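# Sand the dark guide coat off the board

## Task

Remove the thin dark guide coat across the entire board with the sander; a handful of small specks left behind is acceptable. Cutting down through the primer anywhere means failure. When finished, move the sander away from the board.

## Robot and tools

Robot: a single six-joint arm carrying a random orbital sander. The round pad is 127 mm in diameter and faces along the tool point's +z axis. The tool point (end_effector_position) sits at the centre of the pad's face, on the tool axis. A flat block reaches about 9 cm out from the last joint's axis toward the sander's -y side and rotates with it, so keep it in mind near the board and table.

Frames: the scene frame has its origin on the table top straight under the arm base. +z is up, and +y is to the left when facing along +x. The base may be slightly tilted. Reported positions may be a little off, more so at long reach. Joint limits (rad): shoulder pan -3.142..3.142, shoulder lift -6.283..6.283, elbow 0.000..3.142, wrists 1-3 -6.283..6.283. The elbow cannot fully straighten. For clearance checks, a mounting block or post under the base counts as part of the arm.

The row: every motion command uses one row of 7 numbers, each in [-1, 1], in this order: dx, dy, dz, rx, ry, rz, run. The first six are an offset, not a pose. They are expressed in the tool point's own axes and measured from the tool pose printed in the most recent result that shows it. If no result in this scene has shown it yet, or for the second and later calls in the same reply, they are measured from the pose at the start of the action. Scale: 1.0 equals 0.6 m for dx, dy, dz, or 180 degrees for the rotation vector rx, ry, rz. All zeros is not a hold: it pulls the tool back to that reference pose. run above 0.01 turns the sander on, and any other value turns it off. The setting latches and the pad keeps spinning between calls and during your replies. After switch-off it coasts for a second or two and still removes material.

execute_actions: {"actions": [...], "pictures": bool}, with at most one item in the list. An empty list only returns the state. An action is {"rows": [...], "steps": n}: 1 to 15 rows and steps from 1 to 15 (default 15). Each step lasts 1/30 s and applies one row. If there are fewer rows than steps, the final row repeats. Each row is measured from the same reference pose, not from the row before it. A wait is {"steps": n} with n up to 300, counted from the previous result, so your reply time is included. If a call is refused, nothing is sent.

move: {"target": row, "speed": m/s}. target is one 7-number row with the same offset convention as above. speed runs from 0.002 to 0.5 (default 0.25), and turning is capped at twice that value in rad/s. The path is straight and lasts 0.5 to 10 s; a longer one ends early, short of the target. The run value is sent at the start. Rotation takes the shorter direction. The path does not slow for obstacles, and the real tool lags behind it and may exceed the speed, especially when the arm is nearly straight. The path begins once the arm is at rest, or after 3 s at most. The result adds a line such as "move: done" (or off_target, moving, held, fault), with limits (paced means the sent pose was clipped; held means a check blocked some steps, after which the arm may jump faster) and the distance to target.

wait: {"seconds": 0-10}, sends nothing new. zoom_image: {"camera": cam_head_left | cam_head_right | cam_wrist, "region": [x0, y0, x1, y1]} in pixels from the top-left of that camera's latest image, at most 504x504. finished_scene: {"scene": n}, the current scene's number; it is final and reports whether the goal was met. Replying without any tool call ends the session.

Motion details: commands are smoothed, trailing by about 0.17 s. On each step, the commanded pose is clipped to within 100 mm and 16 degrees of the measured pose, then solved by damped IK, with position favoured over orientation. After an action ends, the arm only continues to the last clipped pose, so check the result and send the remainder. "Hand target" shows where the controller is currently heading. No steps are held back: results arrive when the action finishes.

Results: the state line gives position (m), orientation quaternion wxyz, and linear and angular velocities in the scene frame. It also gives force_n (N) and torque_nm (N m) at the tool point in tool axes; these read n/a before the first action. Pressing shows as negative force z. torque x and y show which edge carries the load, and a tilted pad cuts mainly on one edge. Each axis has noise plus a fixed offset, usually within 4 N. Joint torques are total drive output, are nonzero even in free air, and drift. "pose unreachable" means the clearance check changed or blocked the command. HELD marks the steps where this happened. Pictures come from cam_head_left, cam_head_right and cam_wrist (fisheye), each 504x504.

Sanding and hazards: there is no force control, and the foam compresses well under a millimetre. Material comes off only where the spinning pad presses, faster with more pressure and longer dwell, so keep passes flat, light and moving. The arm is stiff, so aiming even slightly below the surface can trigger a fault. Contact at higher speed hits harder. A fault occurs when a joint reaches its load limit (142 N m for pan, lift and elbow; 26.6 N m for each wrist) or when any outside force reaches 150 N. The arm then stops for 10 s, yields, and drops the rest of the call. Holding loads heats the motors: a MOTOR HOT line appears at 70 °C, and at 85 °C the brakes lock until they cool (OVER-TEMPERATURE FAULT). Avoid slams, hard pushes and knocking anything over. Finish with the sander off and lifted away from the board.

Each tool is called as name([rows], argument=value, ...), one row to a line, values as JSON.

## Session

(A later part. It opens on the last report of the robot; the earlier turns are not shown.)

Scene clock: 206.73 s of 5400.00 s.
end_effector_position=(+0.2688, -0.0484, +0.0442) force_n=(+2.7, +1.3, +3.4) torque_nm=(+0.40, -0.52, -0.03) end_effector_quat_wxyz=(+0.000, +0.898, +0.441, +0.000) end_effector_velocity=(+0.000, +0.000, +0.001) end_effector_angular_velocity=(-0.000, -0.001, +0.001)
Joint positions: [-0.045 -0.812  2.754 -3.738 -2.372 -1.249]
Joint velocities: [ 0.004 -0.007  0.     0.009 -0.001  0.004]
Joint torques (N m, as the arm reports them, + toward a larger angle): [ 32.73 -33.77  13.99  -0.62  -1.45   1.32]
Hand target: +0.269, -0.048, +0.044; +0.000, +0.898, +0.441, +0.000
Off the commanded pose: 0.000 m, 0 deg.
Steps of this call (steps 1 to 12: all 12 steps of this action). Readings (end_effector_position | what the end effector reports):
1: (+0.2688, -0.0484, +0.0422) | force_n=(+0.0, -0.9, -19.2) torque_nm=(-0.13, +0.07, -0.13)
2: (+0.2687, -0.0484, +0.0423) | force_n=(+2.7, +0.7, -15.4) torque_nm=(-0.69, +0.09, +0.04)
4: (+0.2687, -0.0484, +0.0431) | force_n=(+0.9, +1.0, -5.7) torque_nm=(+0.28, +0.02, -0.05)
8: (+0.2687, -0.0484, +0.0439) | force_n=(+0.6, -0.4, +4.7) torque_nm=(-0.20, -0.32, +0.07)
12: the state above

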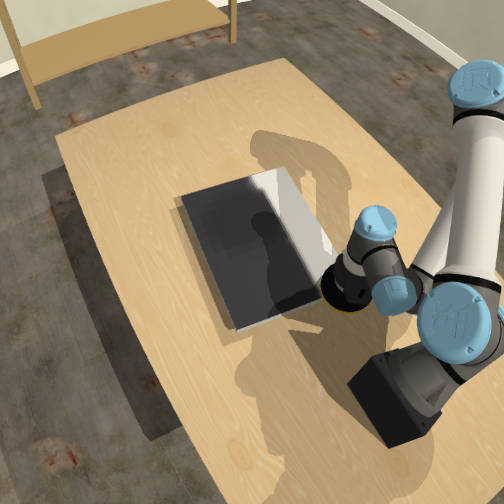

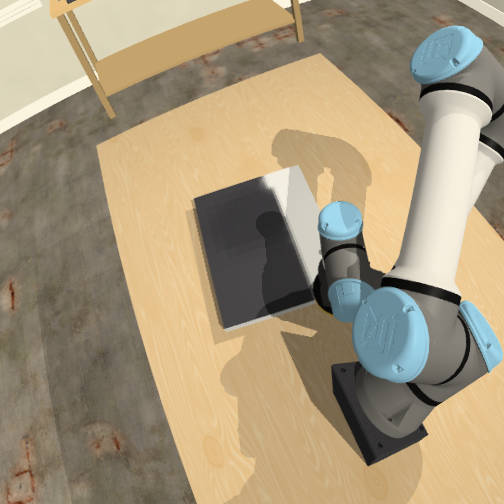

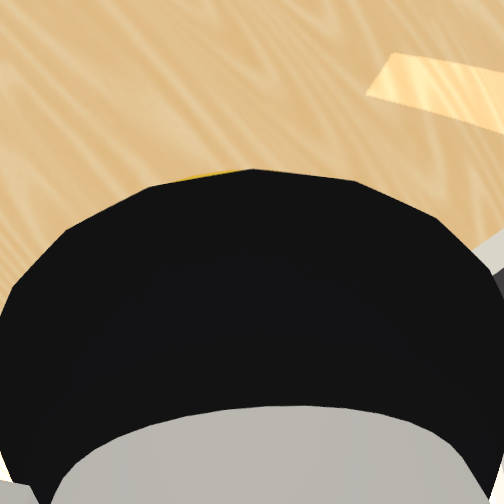

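move(target=[0.1684, -0.0884, 0.00325, 0, 0, -0.08333, 1], speed=0.1)

move(target=[0.1122, 0.4186, 0, 0, 0, 0, 1], speed=0.07)

execute_actions([
  {"rows": [[0,0,0.0001,0,0,0,0]], "steps": 8},
], pictures=false)

Scene clock: 268.50 s of 5400.00 s.
end_effector_position=(+0.2885, +0.0637, +0.0422) force_n=(-2.4, -1.6, -27.6) torque_nm=(-0.36, +0.31, -0.01) end_effector_quat_wxyz=(+0.000, +0.833, +0.554, +0.000) end_effector_velocity=(-0.000, +0.002, -0.000) end_effector_angular_velocity=(-0.001, +0.003, +0.006)
Joint positions: [ 0.236 -0.636  2.586 -3.447 -2.394 -1.103]
Joint velocities: [ 0.005  0.002 -0.003  0.012 -0.     0.005]
Joint torques (N m, as the arm reports them, + toward a larger angle): [27.07 -1.   -4.37  1.24  0.89  1.63]
Hand target: +0.289, +0.064, +0.042; +0.000, +0.833, +0.554, +0.000
Off the commanded pose: 0.000 m, 0 deg.
move: done

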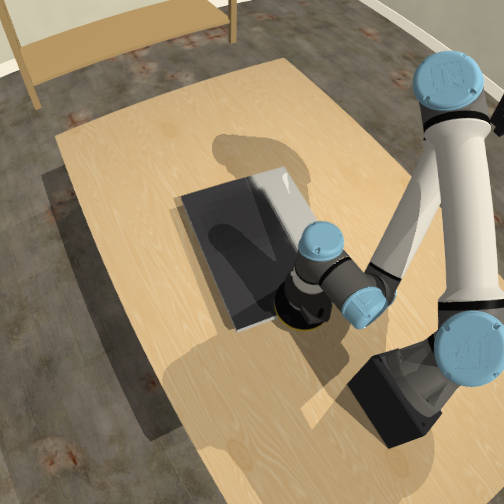

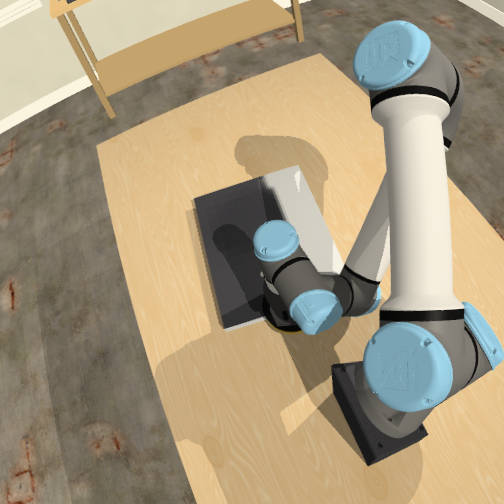

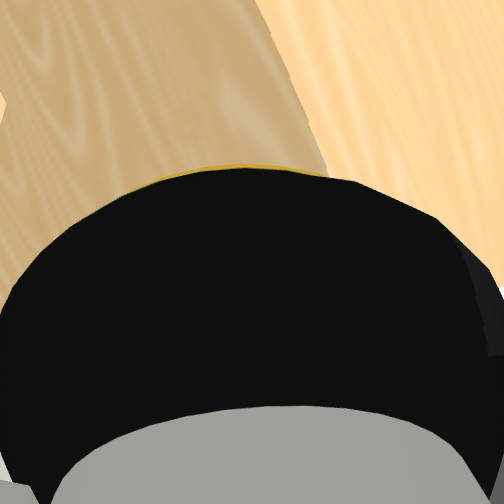

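Scene clock: 272.90 s of 5400.00 s.
end_effector_position=(+0.5461, +0.0291, +0.0427) force_n=(-5.2, -6.0, -50.0) torque_nm=(+0.53, +0.22, -0.22) end_effector_quat_wxyz=(+0.000, +0.832, +0.554, +0.000) end_effector_velocity=(+0.001, +0.001, -0.001) end_effector_angular_velocity=(+0.000, +0.004, +0.004)
Joint positions: [ 0.171 -0.702  1.959 -2.825 -2.396 -1.199]
Joint velocities: [-0.     0.002 -0.004  0.008 -0.     0.   ]
Joint torques (N m, as the arm reports them, + toward a larger angle): [ 1.45 -1.08 -7.66  2.14 -0.89  0.62]
Hand target: +0.546, +0.029, +0.043; +0.000, +0.833, +0.554, +0.000
Off the commanded pose: 0.000 m, 0 deg.
move: done

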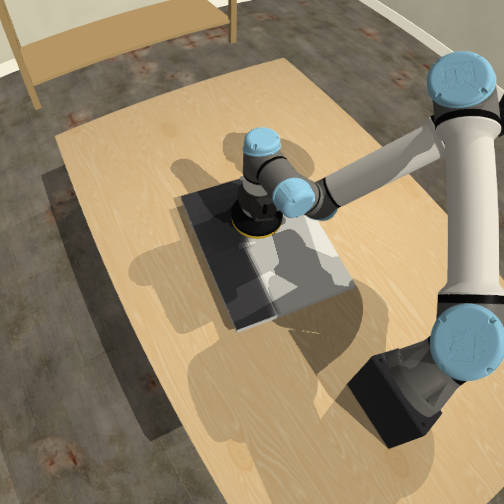

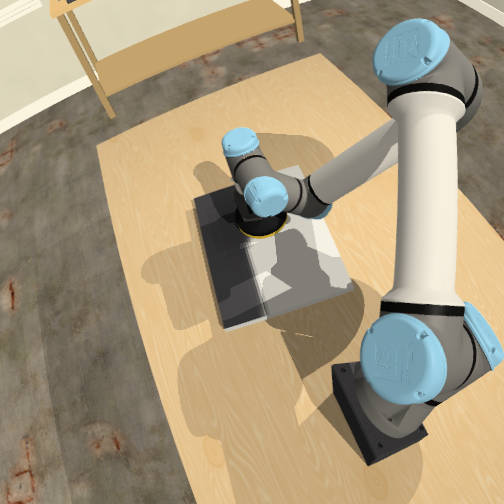

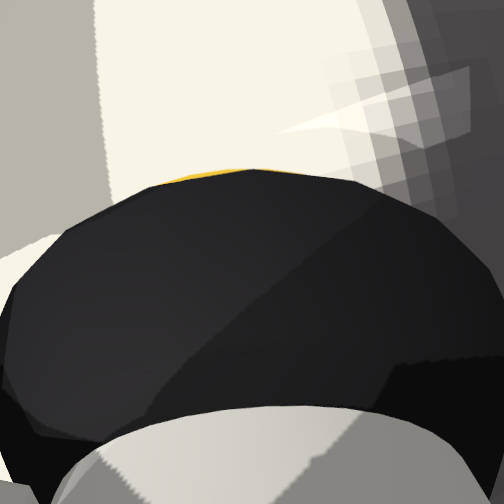

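Scene clock: 273.17 s of 5400.00 s.
end_effector_position=(+0.5461, +0.0290, +0.0426) force_n=(-25.2, -9.3, -50.0) torque_nm=(+0.76, +1.76, -0.04) end_effector_quat_wxyz=(+0.000, +0.833, +0.554, +0.000) end_effector_velocity=(+0.001, -0.002, +0.000) end_effector_angular_velocity=(-0.004, -0.001, -0.003)
Joint positions: [ 0.171 -0.702  1.959 -2.825 -2.396 -1.199]
Joint velocities: [-0.    -0.    -0.003 -0.    -0.004  0.   ]
Joint torques (N m, as the arm reports them, + toward a larger angle): [ 0.42  1.12  2.67  0.1   0.69 -0.86]
Hand target: +0.546, +0.029, +0.043; +0.000, +0.832, +0.554, +0.000
Off the commanded pose: 0.000 m, 0 deg.
Steps of this call (steps 1 to 8: all 8 steps of this action). Readings (end_effector_position | what the end effector reports):
1: (+0.5461, +0.0291, +0.0427) | force_n=(+2.5, +6.9, -43.5) torque_nm=(+0.32, +0.12, +0.03)
2: (+0.5461, +0.0291, +0.0427) | force_n=(+4.9, +3.5, -46.7) torque_nm=(-0.67, -0.07, +0.03)
4: (+0.5461, +0.0291, +0.0426) | force_n=(+12.4, +3.8, -50.0) torque_nm=(+0.36, -1.83, +0.21)
8: the state above

execute_actions(actions=[])

zoom_image(camera="cam_head_left", region=[160, 140, 380, 350])

zoom_image(camera="cam_head_right", region=[170, 140, 380, 350])

Scene clock: 277.33 s of 5400.00 s.
end_effector_position=(+0.5461, +0.0291, +0.0426) force_n=(-2.7, -4.2, -50.0) torque_nm=(+0.42, -0.65, -0.01) end_effector_quat_wxyz=(+0.000, +0.832, +0.554, +0.000) end_effector_velocity=(-0.000, +0.000, +0.000) end_effector_angular_velocity=(+0.000, -0.000, +0.001)
Joint positions: [ 0.171 -0.702  1.959 -2.825 -2.396 -1.199]
Joint velocities: [ 0.    -0.     0.    -0.     0.    -0.001]
Joint torques (N m, as the arm reports them, + toward a larger angle): [ 25.52 -26.04 -11.33   0.72   1.06  -1.25]
Hand target: +0.546, +0.029, +0.043; +0.000, +0.832, +0.554, +0.000
Off the commanded pose: 0.000 m, 0 deg.
Steps of this call (steps 1 to 125: nothing new was sent). Readings (end_effector_position | what the end effector reports):
1: (+0.5461, +0.0290, +0.0426) | force_n=(-6.6, -5.2, -46.7) torque_nm=(-0.81, +1.21, -0.02)
2: (+0.5461, +0.0290, +0.0426) | force_n=(-10.8, +1.6, -44.9) torque_nm=(+0.28, +1.55, -0.16)
4: (+0.5461, +0.0290, +0.0426) | force_n=(+38.1, +4.2, -45.4) torque_nm=(-1.31, -1.40, +0.21)
8: (+0.5461, +0.0291, +0.0425) | force_n=(-24.1, +23.3, -50.0) torque_nm=(+2.20, -0.91, -0.23)
125: the state above

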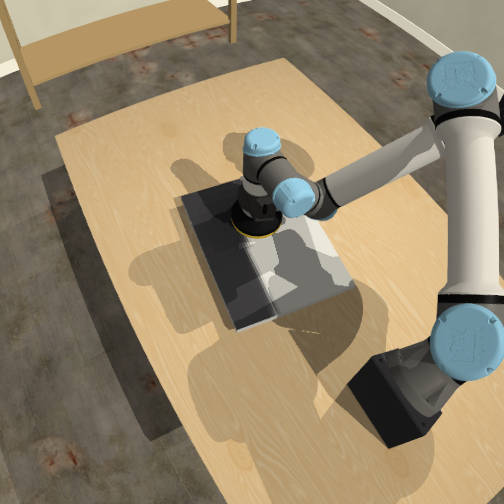

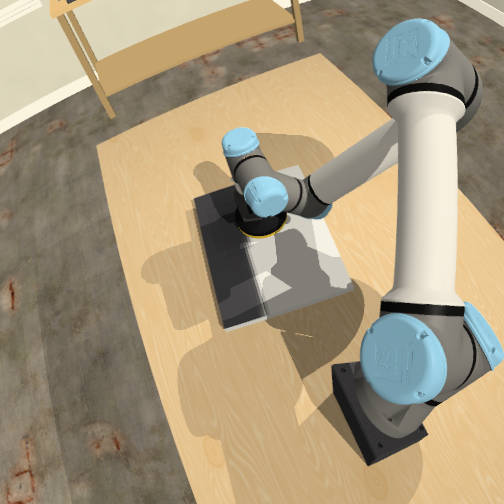

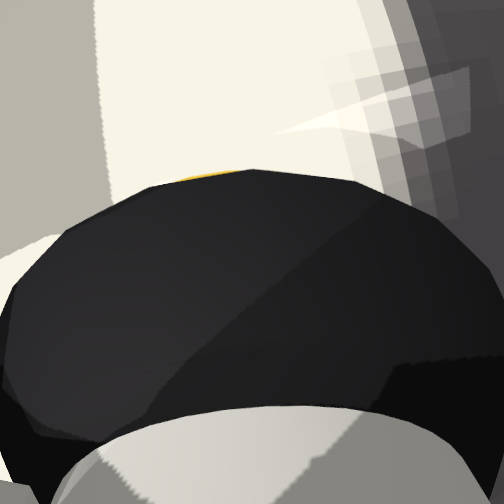

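Region (160, 140, 380, 350) of cam_head_left's 504x504 image, scaled by 2.291, with more detail than that image has; it fills the top 481 rows of this view, and the rest is white.

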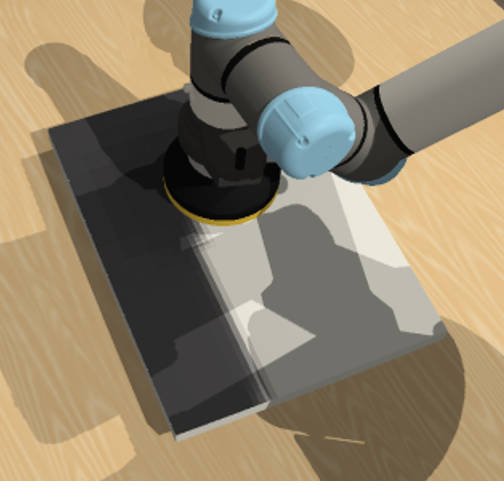

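Region (170, 140, 380, 350) of cam_head_right's 504x504 image, scaled by 2.400, with more detail than that image has.

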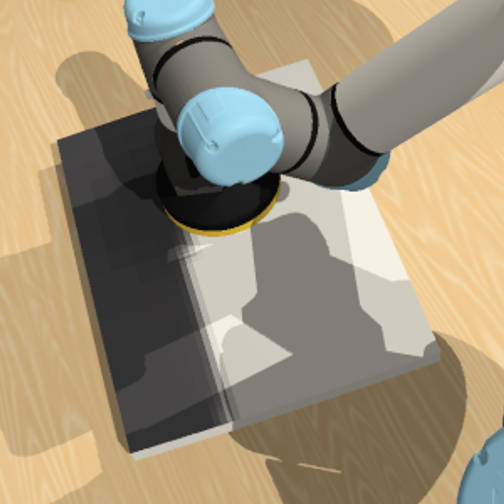

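move(target=[0.0561, 0.2093, -0.0006, 0, 0, 0, 1], speed=0.07)

move(target=[0.1771, -0.0475, -0.0001, 0, 0, 0, 1], speed=0.1)

move(target=[-0.0518, -0.1932, 0.0004, 0, 0, 0, 1], speed=0.07)

execute_actions([
  {"rows": [[0,0,0.0001,0,0,0,0]], "steps": 4},
], pictures=false)

Scene clock: 304.27 s of 5400.00 s.
end_effector_position=(+0.6747, +0.0117, +0.0432) force_n=(+0.5, -2.6, -26.0) torque_nm=(-0.01, +0.00, -0.14) end_effector_quat_wxyz=(+0.000, +0.832, +0.554, +0.000) end_effector_velocity=(+0.001, +0.001, -0.001) end_effector_angular_velocity=(+0.000, +0.002, +0.000)
Joint positions: [ 0.157 -0.587  1.565 -2.561 -2.396 -1.22 ]
Joint velocities: [-0.     0.004 -0.006  0.005  0.     0.001]
Joint torques (N m, as the arm reports them, + toward a larger angle): [ 13.42 -11.04 -13.48   0.73  -1.54   1.77]
Hand target: +0.675, +0.012, +0.043; +0.000, +0.832, +0.554, +0.000
Off the commanded pose: 0.000 m, 0 deg.
move: done

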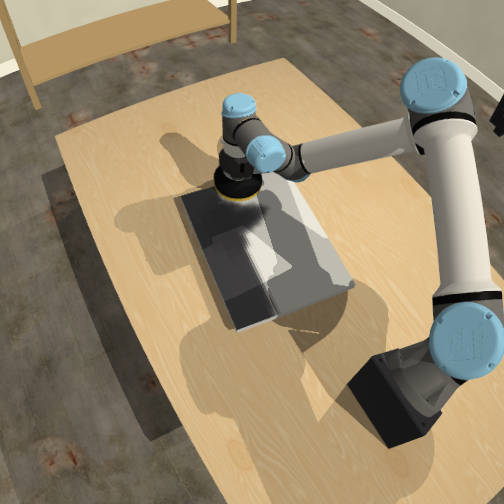

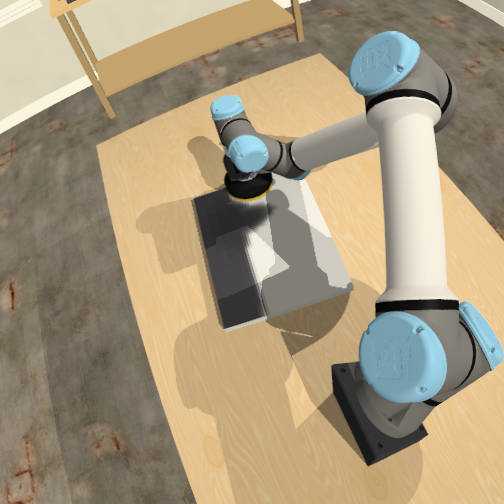

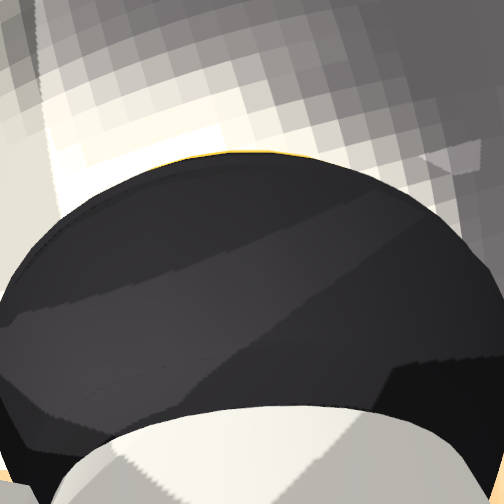

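Scene clock: 306.10 s of 5400.00 s.
end_effector_position=(+0.6895, +0.1205, +0.0432) force_n=(+3.9, -0.8, -28.0) torque_nm=(+0.32, -0.47, +0.01) end_effector_quat_wxyz=(+0.000, +0.832, +0.554, +0.000) end_effector_velocity=(+0.000, +0.001, -0.000) end_effector_angular_velocity=(-0.000, +0.001, +0.000)
Joint positions: [ 0.264 -0.413  1.409 -2.463 -2.391 -1.062]
Joint velocities: [ 0.001  0.003 -0.004  0.003  0.     0.002]
Joint torques (N m, as the arm reports them, + toward a larger angle): [ 38.62 -15.93 -14.68  -0.36   1.1    1.75]
Hand target: +0.689, +0.121, +0.043; +0.000, +0.832, +0.554, +0.000
Off the commanded pose: 0.000 m, 0 deg.
move: done

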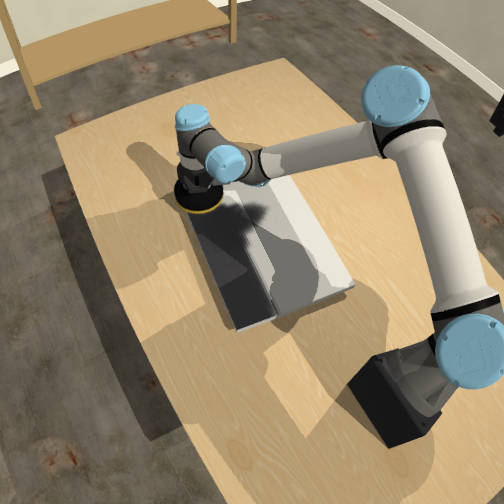

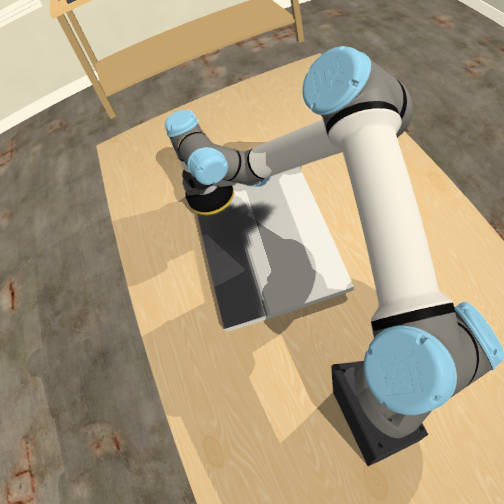

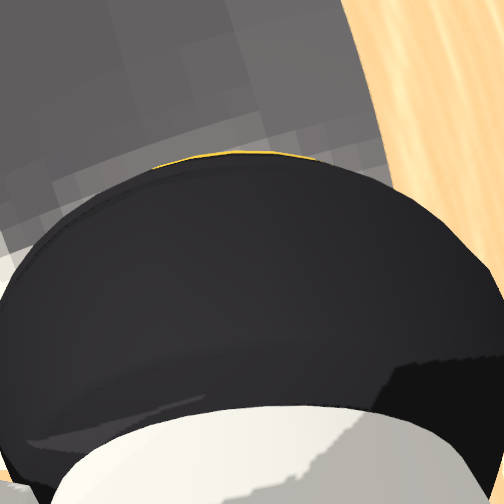

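Scene clock: 308.50 s of 5400.00 s.
end_effector_position=(+0.5707, +0.1367, +0.0428) force_n=(-4.0, -2.3, -49.0) torque_nm=(+0.01, +0.27, -0.05) end_effector_quat_wxyz=(+0.000, +0.832, +0.554, +0.000) end_effector_velocity=(-0.002, +0.000, -0.000) end_effector_angular_velocity=(-0.000, +0.001, +0.001)
Joint positions: [ 0.298 -0.514  1.774 -2.691 -2.387 -1.013]
Joint velocities: [ 0.    -0.001  0.004 -0.002  0.     0.   ]
Joint torques (N m, as the arm reports them, + toward a larger angle): [ 28.15 -28.29   5.86  -1.26   0.83   1.66]
Hand target: +0.571, +0.137, +0.043; +0.000, +0.832, +0.554, +0.000
Off the commanded pose: 0.000 m, 0 deg.
move: done

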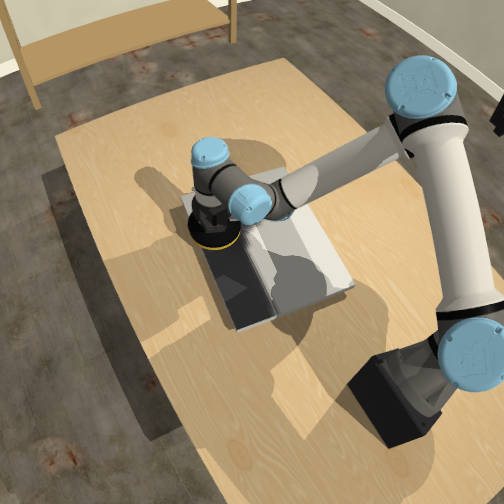

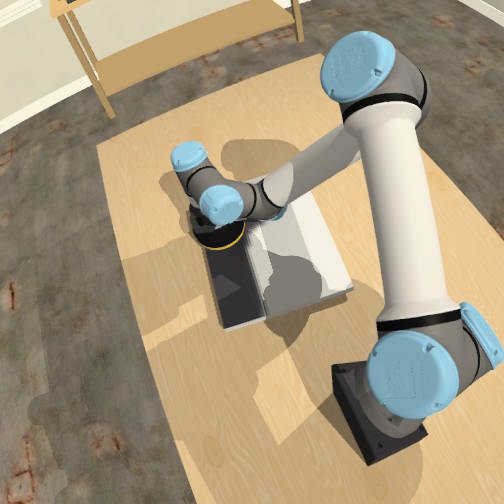

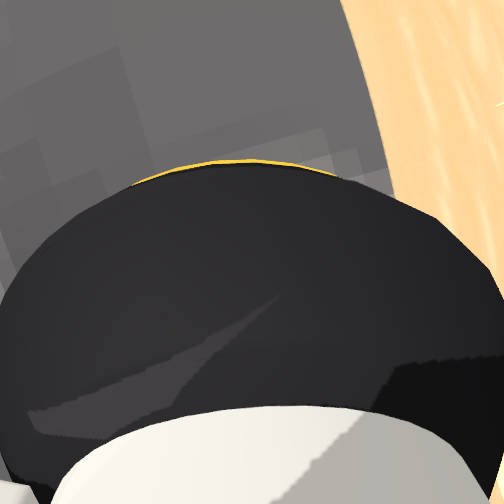

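Scene clock: 308.63 s of 5400.00 s.
end_effector_position=(+0.5707, +0.1367, +0.0428) force_n=(-12.7, -0.1, -50.0) torque_nm=(+1.05, +0.50, -0.19) end_effector_quat_wxyz=(+0.000, +0.833, +0.554, +0.000) end_effector_velocity=(+0.000, -0.000, +0.000) end_effector_angular_velocity=(-0.000, -0.000, -0.000)
Joint positions: [ 0.298 -0.514  1.774 -2.692 -2.387 -1.013]
Joint velocities: [ 0.    -0.001  0.    -0.    -0.     0.   ]
Joint torques (N m, as the arm reports them, + toward a larger angle): [ 26.61 -25.01   0.68   0.19   0.38   0.64]
Hand target: +0.571, +0.137, +0.043; +0.000, +0.832, +0.554, +0.000
Off the commanded pose: 0.000 m, 0 deg.
Steps of this call (steps 1 to 4: all 4 steps of this action). Readings (end_effector_position | what the end effector reports):
1: (+0.5707, +0.1367, +0.0428) | force_n=(+11.5, +4.5, -46.2) torque_nm=(-0.25, -1.37, +0.08)
2: (+0.5707, +0.1367, +0.0428) | force_n=(+11.7, +3.3, -47.1) torque_nm=(-0.12, -1.76, +0.11)
4: the state above

execute_actions([
  {"rows": [[0,0,0.00015,0,0,0,1]], "steps": 15},
], pictures=false)

move(target=[-0.0474, -0.1771, 0.0002, 0, 0, 0, 1], speed=0.055)

move(target=[-0.0690, -0.2576, 0.0002, 0, 0, 0, 1], speed=0.095)

execute_actions([
  {"rows": [[0,0,-0.004,0,0,0,0]], "steps": 12},
])

zoom_image(camera="cam_head_left", region=[160, 140, 380, 350])

zoom_image(camera="cam_head_right", region=[170, 140, 380, 350])

Scene clock: 331.27 s of 5400.00 s.
end_effector_position=(+0.5708, +0.1366, +0.0427) force_n=(-7.1, -2.2, -50.0) torque_nm=(-0.23, +0.49, -0.15) end_effector_quat_wxyz=(+0.000, +0.833, +0.554, +0.000) end_effector_velocity=(-0.001, -0.000, +0.000) end_effector_angular_velocity=(-0.000, +0.000, +0.000)
Joint positions: [ 0.297 -0.514  1.774 -2.692 -2.387 -1.013]
Joint velocities: [ 0.    -0.001  0.002 -0.    -0.     0.001]
Joint torques (N m, as the arm reports them, + toward a larger angle): [ 13.37 -11.66   7.53   0.16   0.37  -0.76]
Hand target: +0.571, +0.137, +0.043; +0.000, +0.833, +0.554, +0.000
Off the commanded pose: 0.000 m, 0 deg.
Steps of this call (steps 1 to 664: nothing new was sent; steps 665 to 679: all 15 steps of this action). Readings (end_effector_position | what the end effector reports):
665: (+0.5708, +0.1367, +0.0427) | force_n=(-20.3, +7.5, -49.9) torque_nm=(+0.10, -0.51, -0.57)
666: (+0.5709, +0.1366, +0.0427) | force_n=(+22.0, -18.1, -46.1) torque_nm=(-2.21, -2.47, -0.32)
668: (+0.5709, +0.1366, +0.0427) | force_n=(-0.4, -3.9, -50.0) torque_nm=(+0.73, -1.08, -0.08)
672: (+0.5709, +0.1366, +0.0427) | force_n=(-9.4, -2.2, -50.0) torque_nm=(+0.63, +0.28, -0.15)
679: the state above

Scene clock: 333.90 s of 5400.00 s.
end_effector_position=(+0.4619, +0.1514, +0.0424) force_n=(+1.2, +4.6, -48.0) torque_nm=(+0.24, +0.09, -0.05) end_effector_quat_wxyz=(+0.000, +0.833, +0.554, +0.000) end_effector_velocity=(-0.001, -0.000, +0.001) end_effector_angular_velocity=(+0.001, -0.001, -0.001)
Joint positions: [ 0.342 -0.551  2.051 -2.884 -2.38  -0.948]
Joint velocities: [ 0.001 -0.002  0.004 -0.004  0.001  0.001]
Joint torques (N m, as the arm reports them, + toward a larger angle): [ 24.56 -25.74   9.42  -0.9    0.48   1.7 ]
Hand target: +0.462, +0.151, +0.042; +0.000, +0.833, +0.554, +0.000
Off the commanded pose: 0.000 m, 0 deg.
move: done

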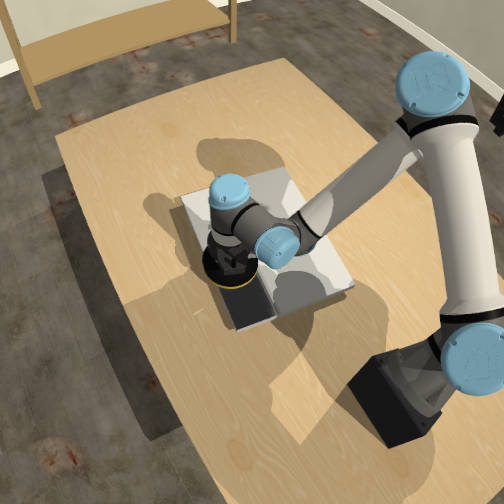

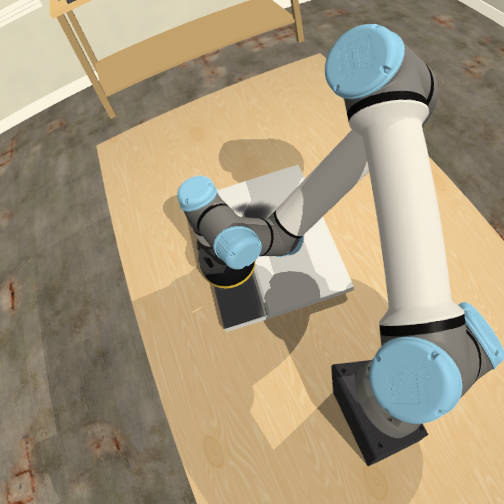

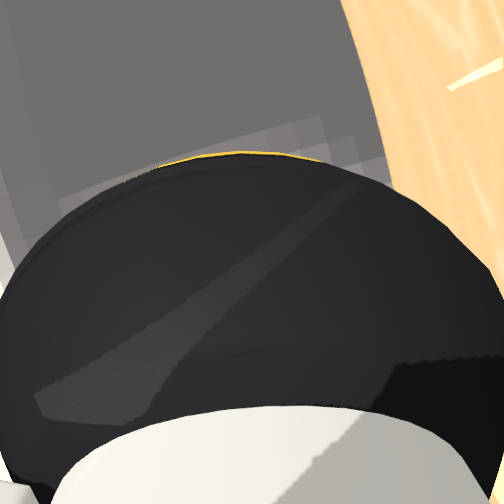

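Scene clock: 336.27 s of 5400.00 s.
end_effector_position=(+0.3034, +0.1728, +0.0419) force_n=(+1.3, +1.3, -32.0) torque_nm=(-1.04, +0.17, -0.24) end_effector_quat_wxyz=(+0.000, +0.833, +0.554, +0.000) end_effector_velocity=(-0.002, +0.000, +0.001) end_effector_angular_velocity=(+0.002, -0.002, -0.001)
Joint positions: [ 0.455 -0.499  2.376 -3.148 -2.353 -0.791]
Joint velocities: [ 0.003 -0.     0.004 -0.004  0.002  0.003]
Joint torques (N m, as the arm reports them, + toward a larger angle): [27.42 -1.61  6.75 -1.29  1.1   1.33]
Hand target: +0.303, +0.173, +0.042; +0.000, +0.833, +0.554, +0.000
Off the commanded pose: 0.000 m, 0 deg.
move: done

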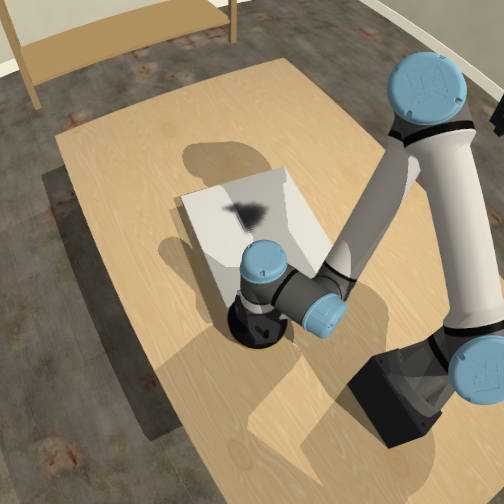

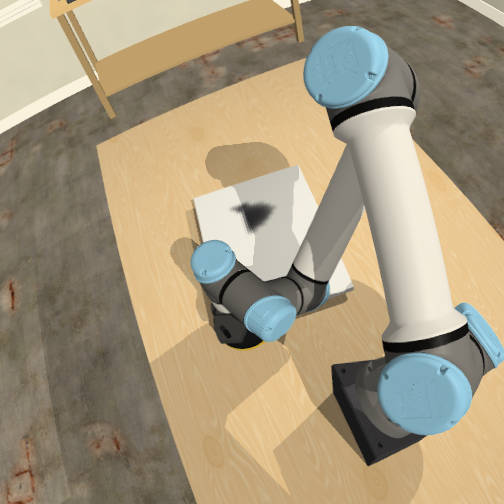

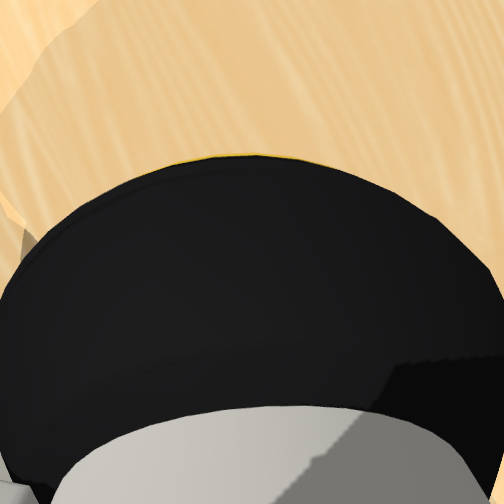

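Scene clock: 336.67 s of 5400.00 s.
end_effector_position=(+0.3032, +0.1728, +0.0442) force_n=(+2.9, +2.1, -1.1) torque_nm=(+0.39, -0.49, -0.14) end_effector_quat_wxyz=(+0.000, +0.833, +0.554, -0.000) end_effector_velocity=(+0.001, -0.000, +0.002) end_effector_angular_velocity=(+0.001, -0.002, -0.002)
Joint positions: [ 0.46  -0.507  2.376 -3.136 -2.352 -0.785]
Joint velocities: [ 0.002 -0.005 -0.     0.004  0.001  0.003]
Joint torques (N m, as the arm reports them, + toward a larger angle): [ 33.12 -41.13   0.74  -0.83   1.86   1.86]
Hand target: +0.303, +0.173, +0.044; +0.000, +0.833, +0.554, +0.000
Off the commanded pose: 0.000 m, 0 deg.
Steps of this call (steps 1 to 12: all 12 steps of this action). Readings (end_effector_position | what the end effector reports):
1: (+0.3033, +0.1728, +0.0419) | force_n=(-1.3, -2.5, -37.2) torque_nm=(-0.70, -0.48, +0.15)
2: (+0.3032, +0.1729, +0.0422) | force_n=(-6.6, -1.0, -29.7) torque_nm=(-0.54, +0.62, +0.05)
4: (+0.3031, +0.1729, +0.0430) | force_n=(-0.4, -0.5, -12.7) torque_nm=(+0.05, -0.19, +0.19)
8: (+0.3031, +0.1729, +0.0439) | force_n=(+3.1, +0.0, +0.8) torque_nm=(-0.09, -0.51, -0.10)
12: the state above

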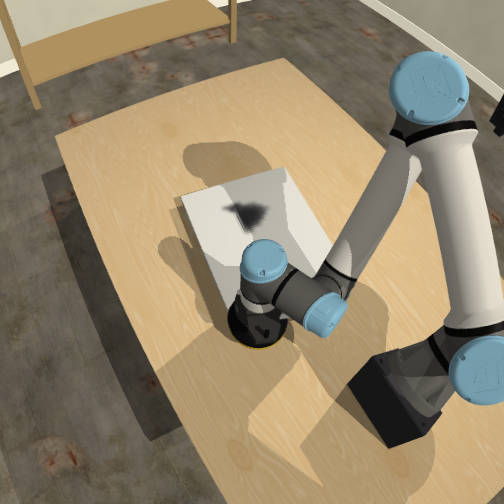

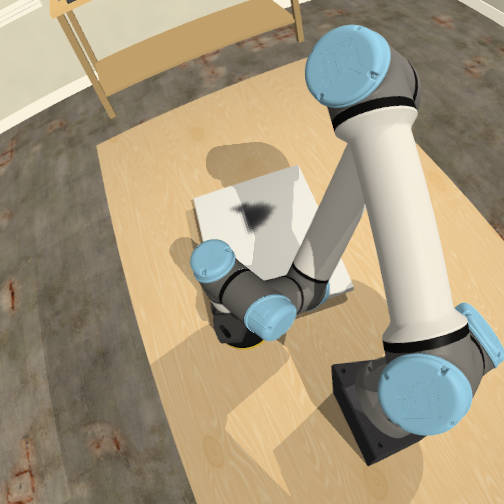

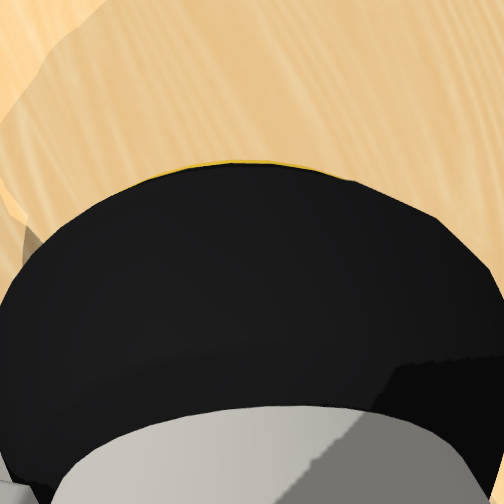

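Region (160, 140, 380, 350) of cam_head_left's 504x504 image, scaled by 2.291, with more detail than that image has; it fills the top 481 rows of this view, and the rest is white.

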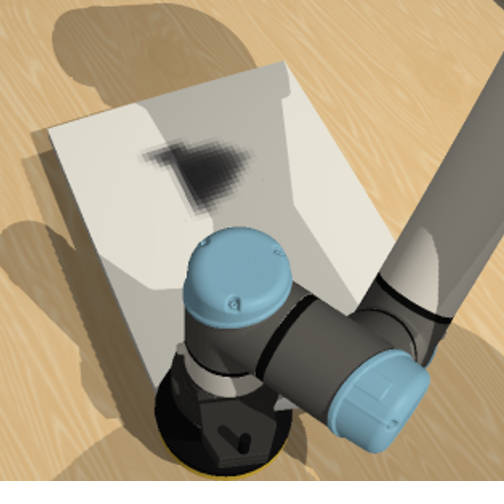

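Region (170, 140, 380, 350) of cam_head_right's 504x504 image, scaled by 2.400, with more detail than that image has.

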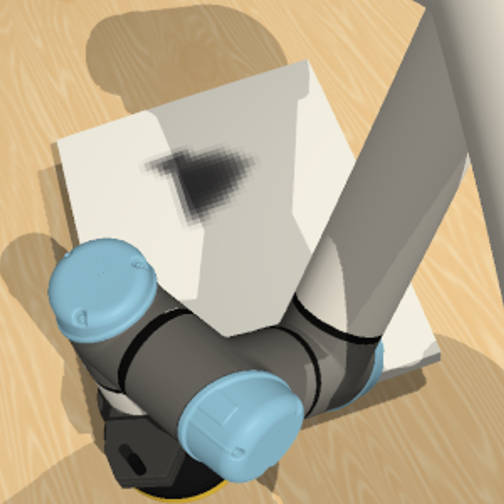

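move(target=[0.0227, 0.4827, 0.0032, 0, 0, 0.08333, 1], speed=0.15)

move(target=[-0.0901, 0.0174, 0.0001, 0, 0, 0, 1], speed=0.08)

move(target=[-0.4067, -0.0246, -0.295, 0, 0, 0, 0], speed=0.25)

zoom_image(camera="cam_head_left", region=[160, 140, 380, 350])

zoom_image(camera="cam_head_right", region=[170, 140, 380, 350])

Scene clock: 399.13 s of 5400.00 s.
end_effector_position=(+0.5756, +0.0737, +0.0428) force_n=(+4.2, +1.1, -49.8) torque_nm=(+0.36, -0.99, -0.08) end_effector_quat_wxyz=(+0.000, +0.898, +0.441, +0.000) end_effector_velocity=(+0.001, -0.000, -0.001) end_effector_angular_velocity=(-0.001, +0.002, -0.002)
Joint positions: [ 0.224 -0.608  1.832 -2.734 -2.394 -0.859]
Joint velocities: [-0.001  0.001 -0.004  0.004 -0.001  0.002]
Joint torques (N m, as the arm reports them, + toward a larger angle): [ 2.77 -1.4  -7.55  2.16 -1.04  1.36]
Hand target: +0.576, +0.074, +0.043; +0.000, +0.898, +0.441, +0.000
Off the commanded pose: 0.000 m, 0 deg.
move: done

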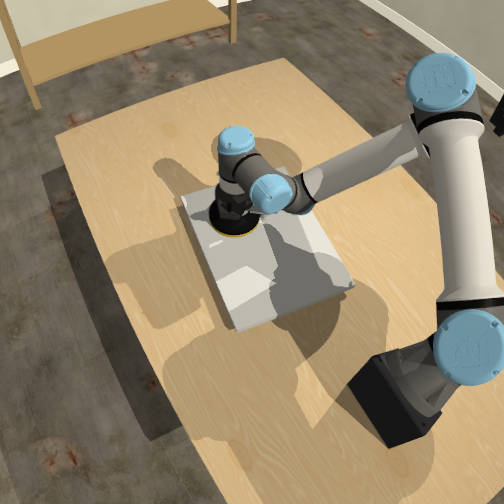

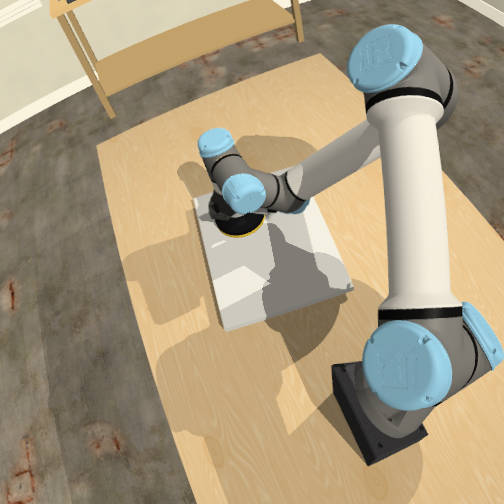

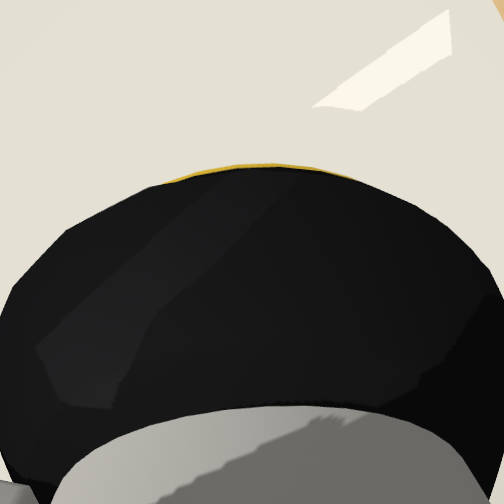

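Scene clock: 400.50 s of 5400.00 s.
end_effector_position=(+0.5510, +0.0247, +0.0426) force_n=(+10.3, +1.4, -47.7) torque_nm=(-0.36, -1.28, -0.08) end_effector_quat_wxyz=(+0.000, +0.898, +0.441, +0.000) end_effector_velocity=(-0.001, -0.002, -0.000) end_effector_angular_velocity=(+0.000, -0.001, -0.001)
Joint positions: [ 0.165 -0.704  1.947 -2.816 -2.396 -0.945]
Joint velocities: [-0.002 -0.003  0.005 -0.007  0.    -0.004]
Joint torques (N m, as the arm reports them, + toward a larger angle): [  1.31 -26.35   7.48  -0.24   0.45  -1.51]
Hand target: +0.551, +0.025, +0.043; +0.000, +0.898, +0.441, +0.000
Off the commanded pose: 0.000 m, 0 deg.
move: done

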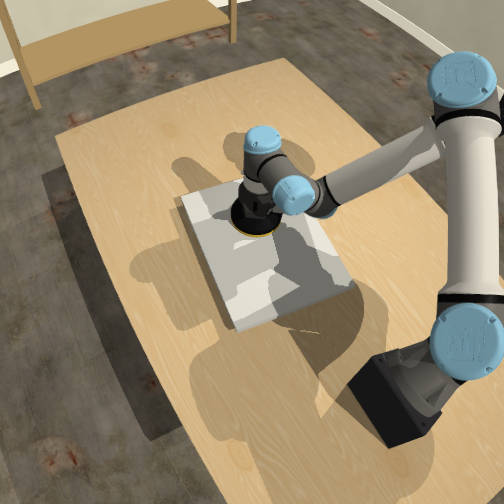

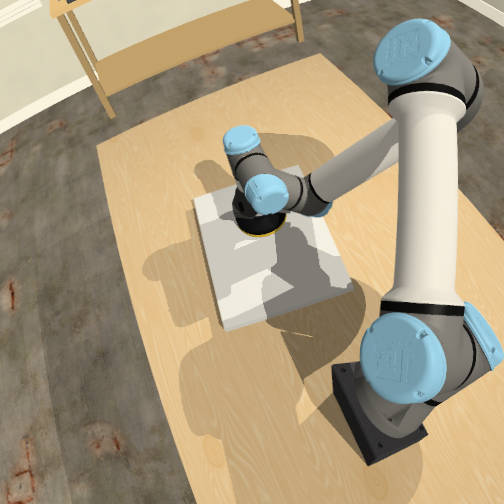

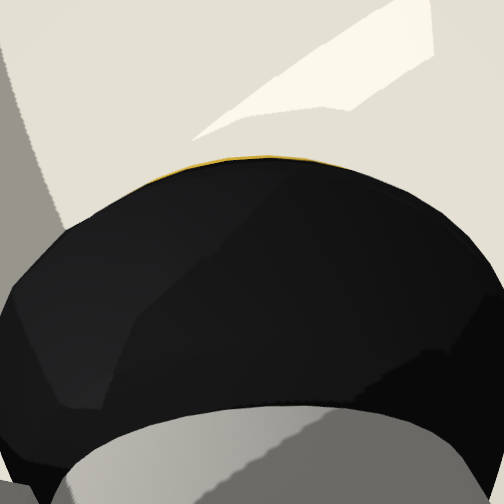

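Scene clock: 402.60 s of 5400.00 s.
end_effector_position=(+0.3900, -0.1594, +0.2195) force_n=(+0.3, -0.4, +1.0) torque_nm=(-0.12, -0.09, -0.20) end_effector_quat_wxyz=(+0.000, +0.898, +0.441, +0.000) end_effector_velocity=(-0.002, -0.001, +0.001) end_effector_angular_velocity=(+0.000, +0.002, +0.001)
Joint positions: [ 0.169 -1.563  2.295 -2.3   -2.396 -0.939]
Joint velocities: [ 0.    -0.006  0.     0.01   0.     0.002]
Joint torques (N m, as the arm reports them, + toward a larger angle): [ 27.32 -29.8  -23.19  -0.6    1.42   1.5 ]
Hand target: +0.390, -0.160, +0.220; +0.000, +0.898, +0.441, +0.000
Off the commanded pose: 0.000 m, 0 deg.
move: done

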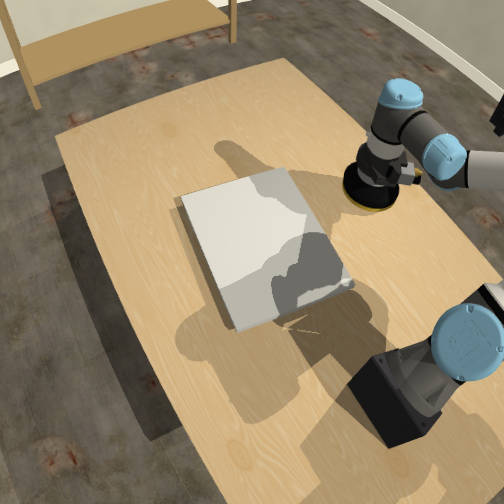

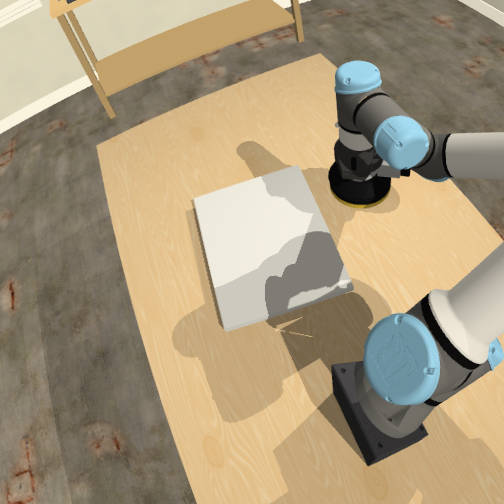

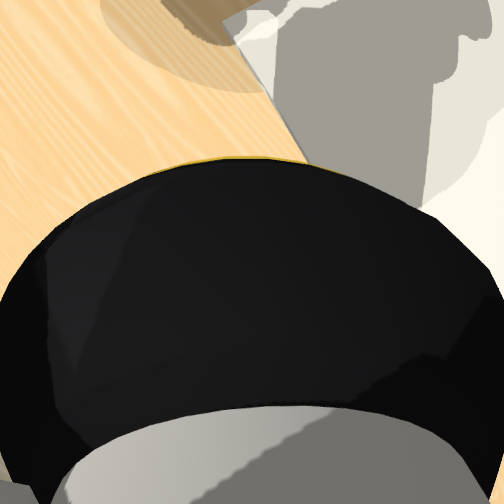

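Region (160, 140, 380, 350) of cam_head_left's 504x504 image, scaled by 2.291, with more detail than that image has; it fills the top 481 rows of this view, and the rest is white.

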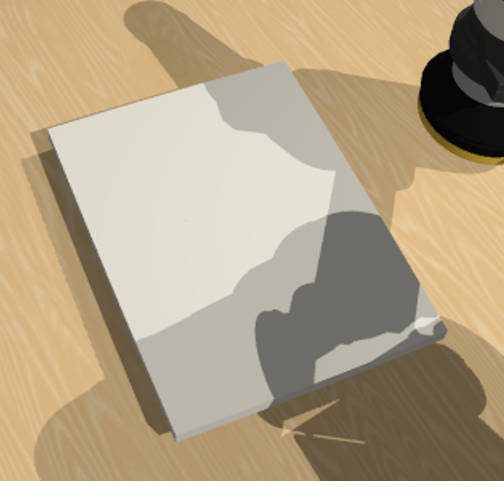

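Region (170, 140, 380, 350) of cam_head_right's 504x504 image, scaled by 2.400, with more detail than that image has.

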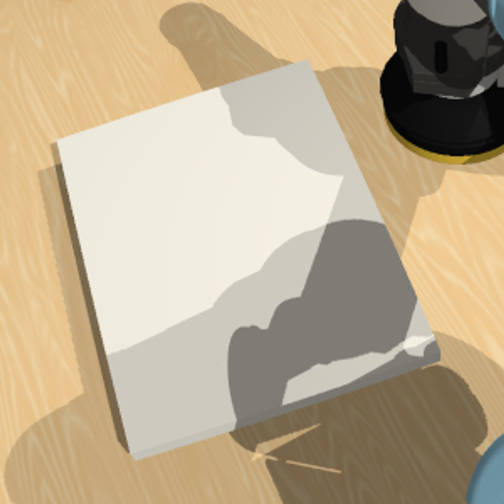

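The board is clean: only shadows remain, and there is no sign of burn-through. The arm is clear and the sander is off.

finished_scene(scene=2)

The scene is finished: the task was done.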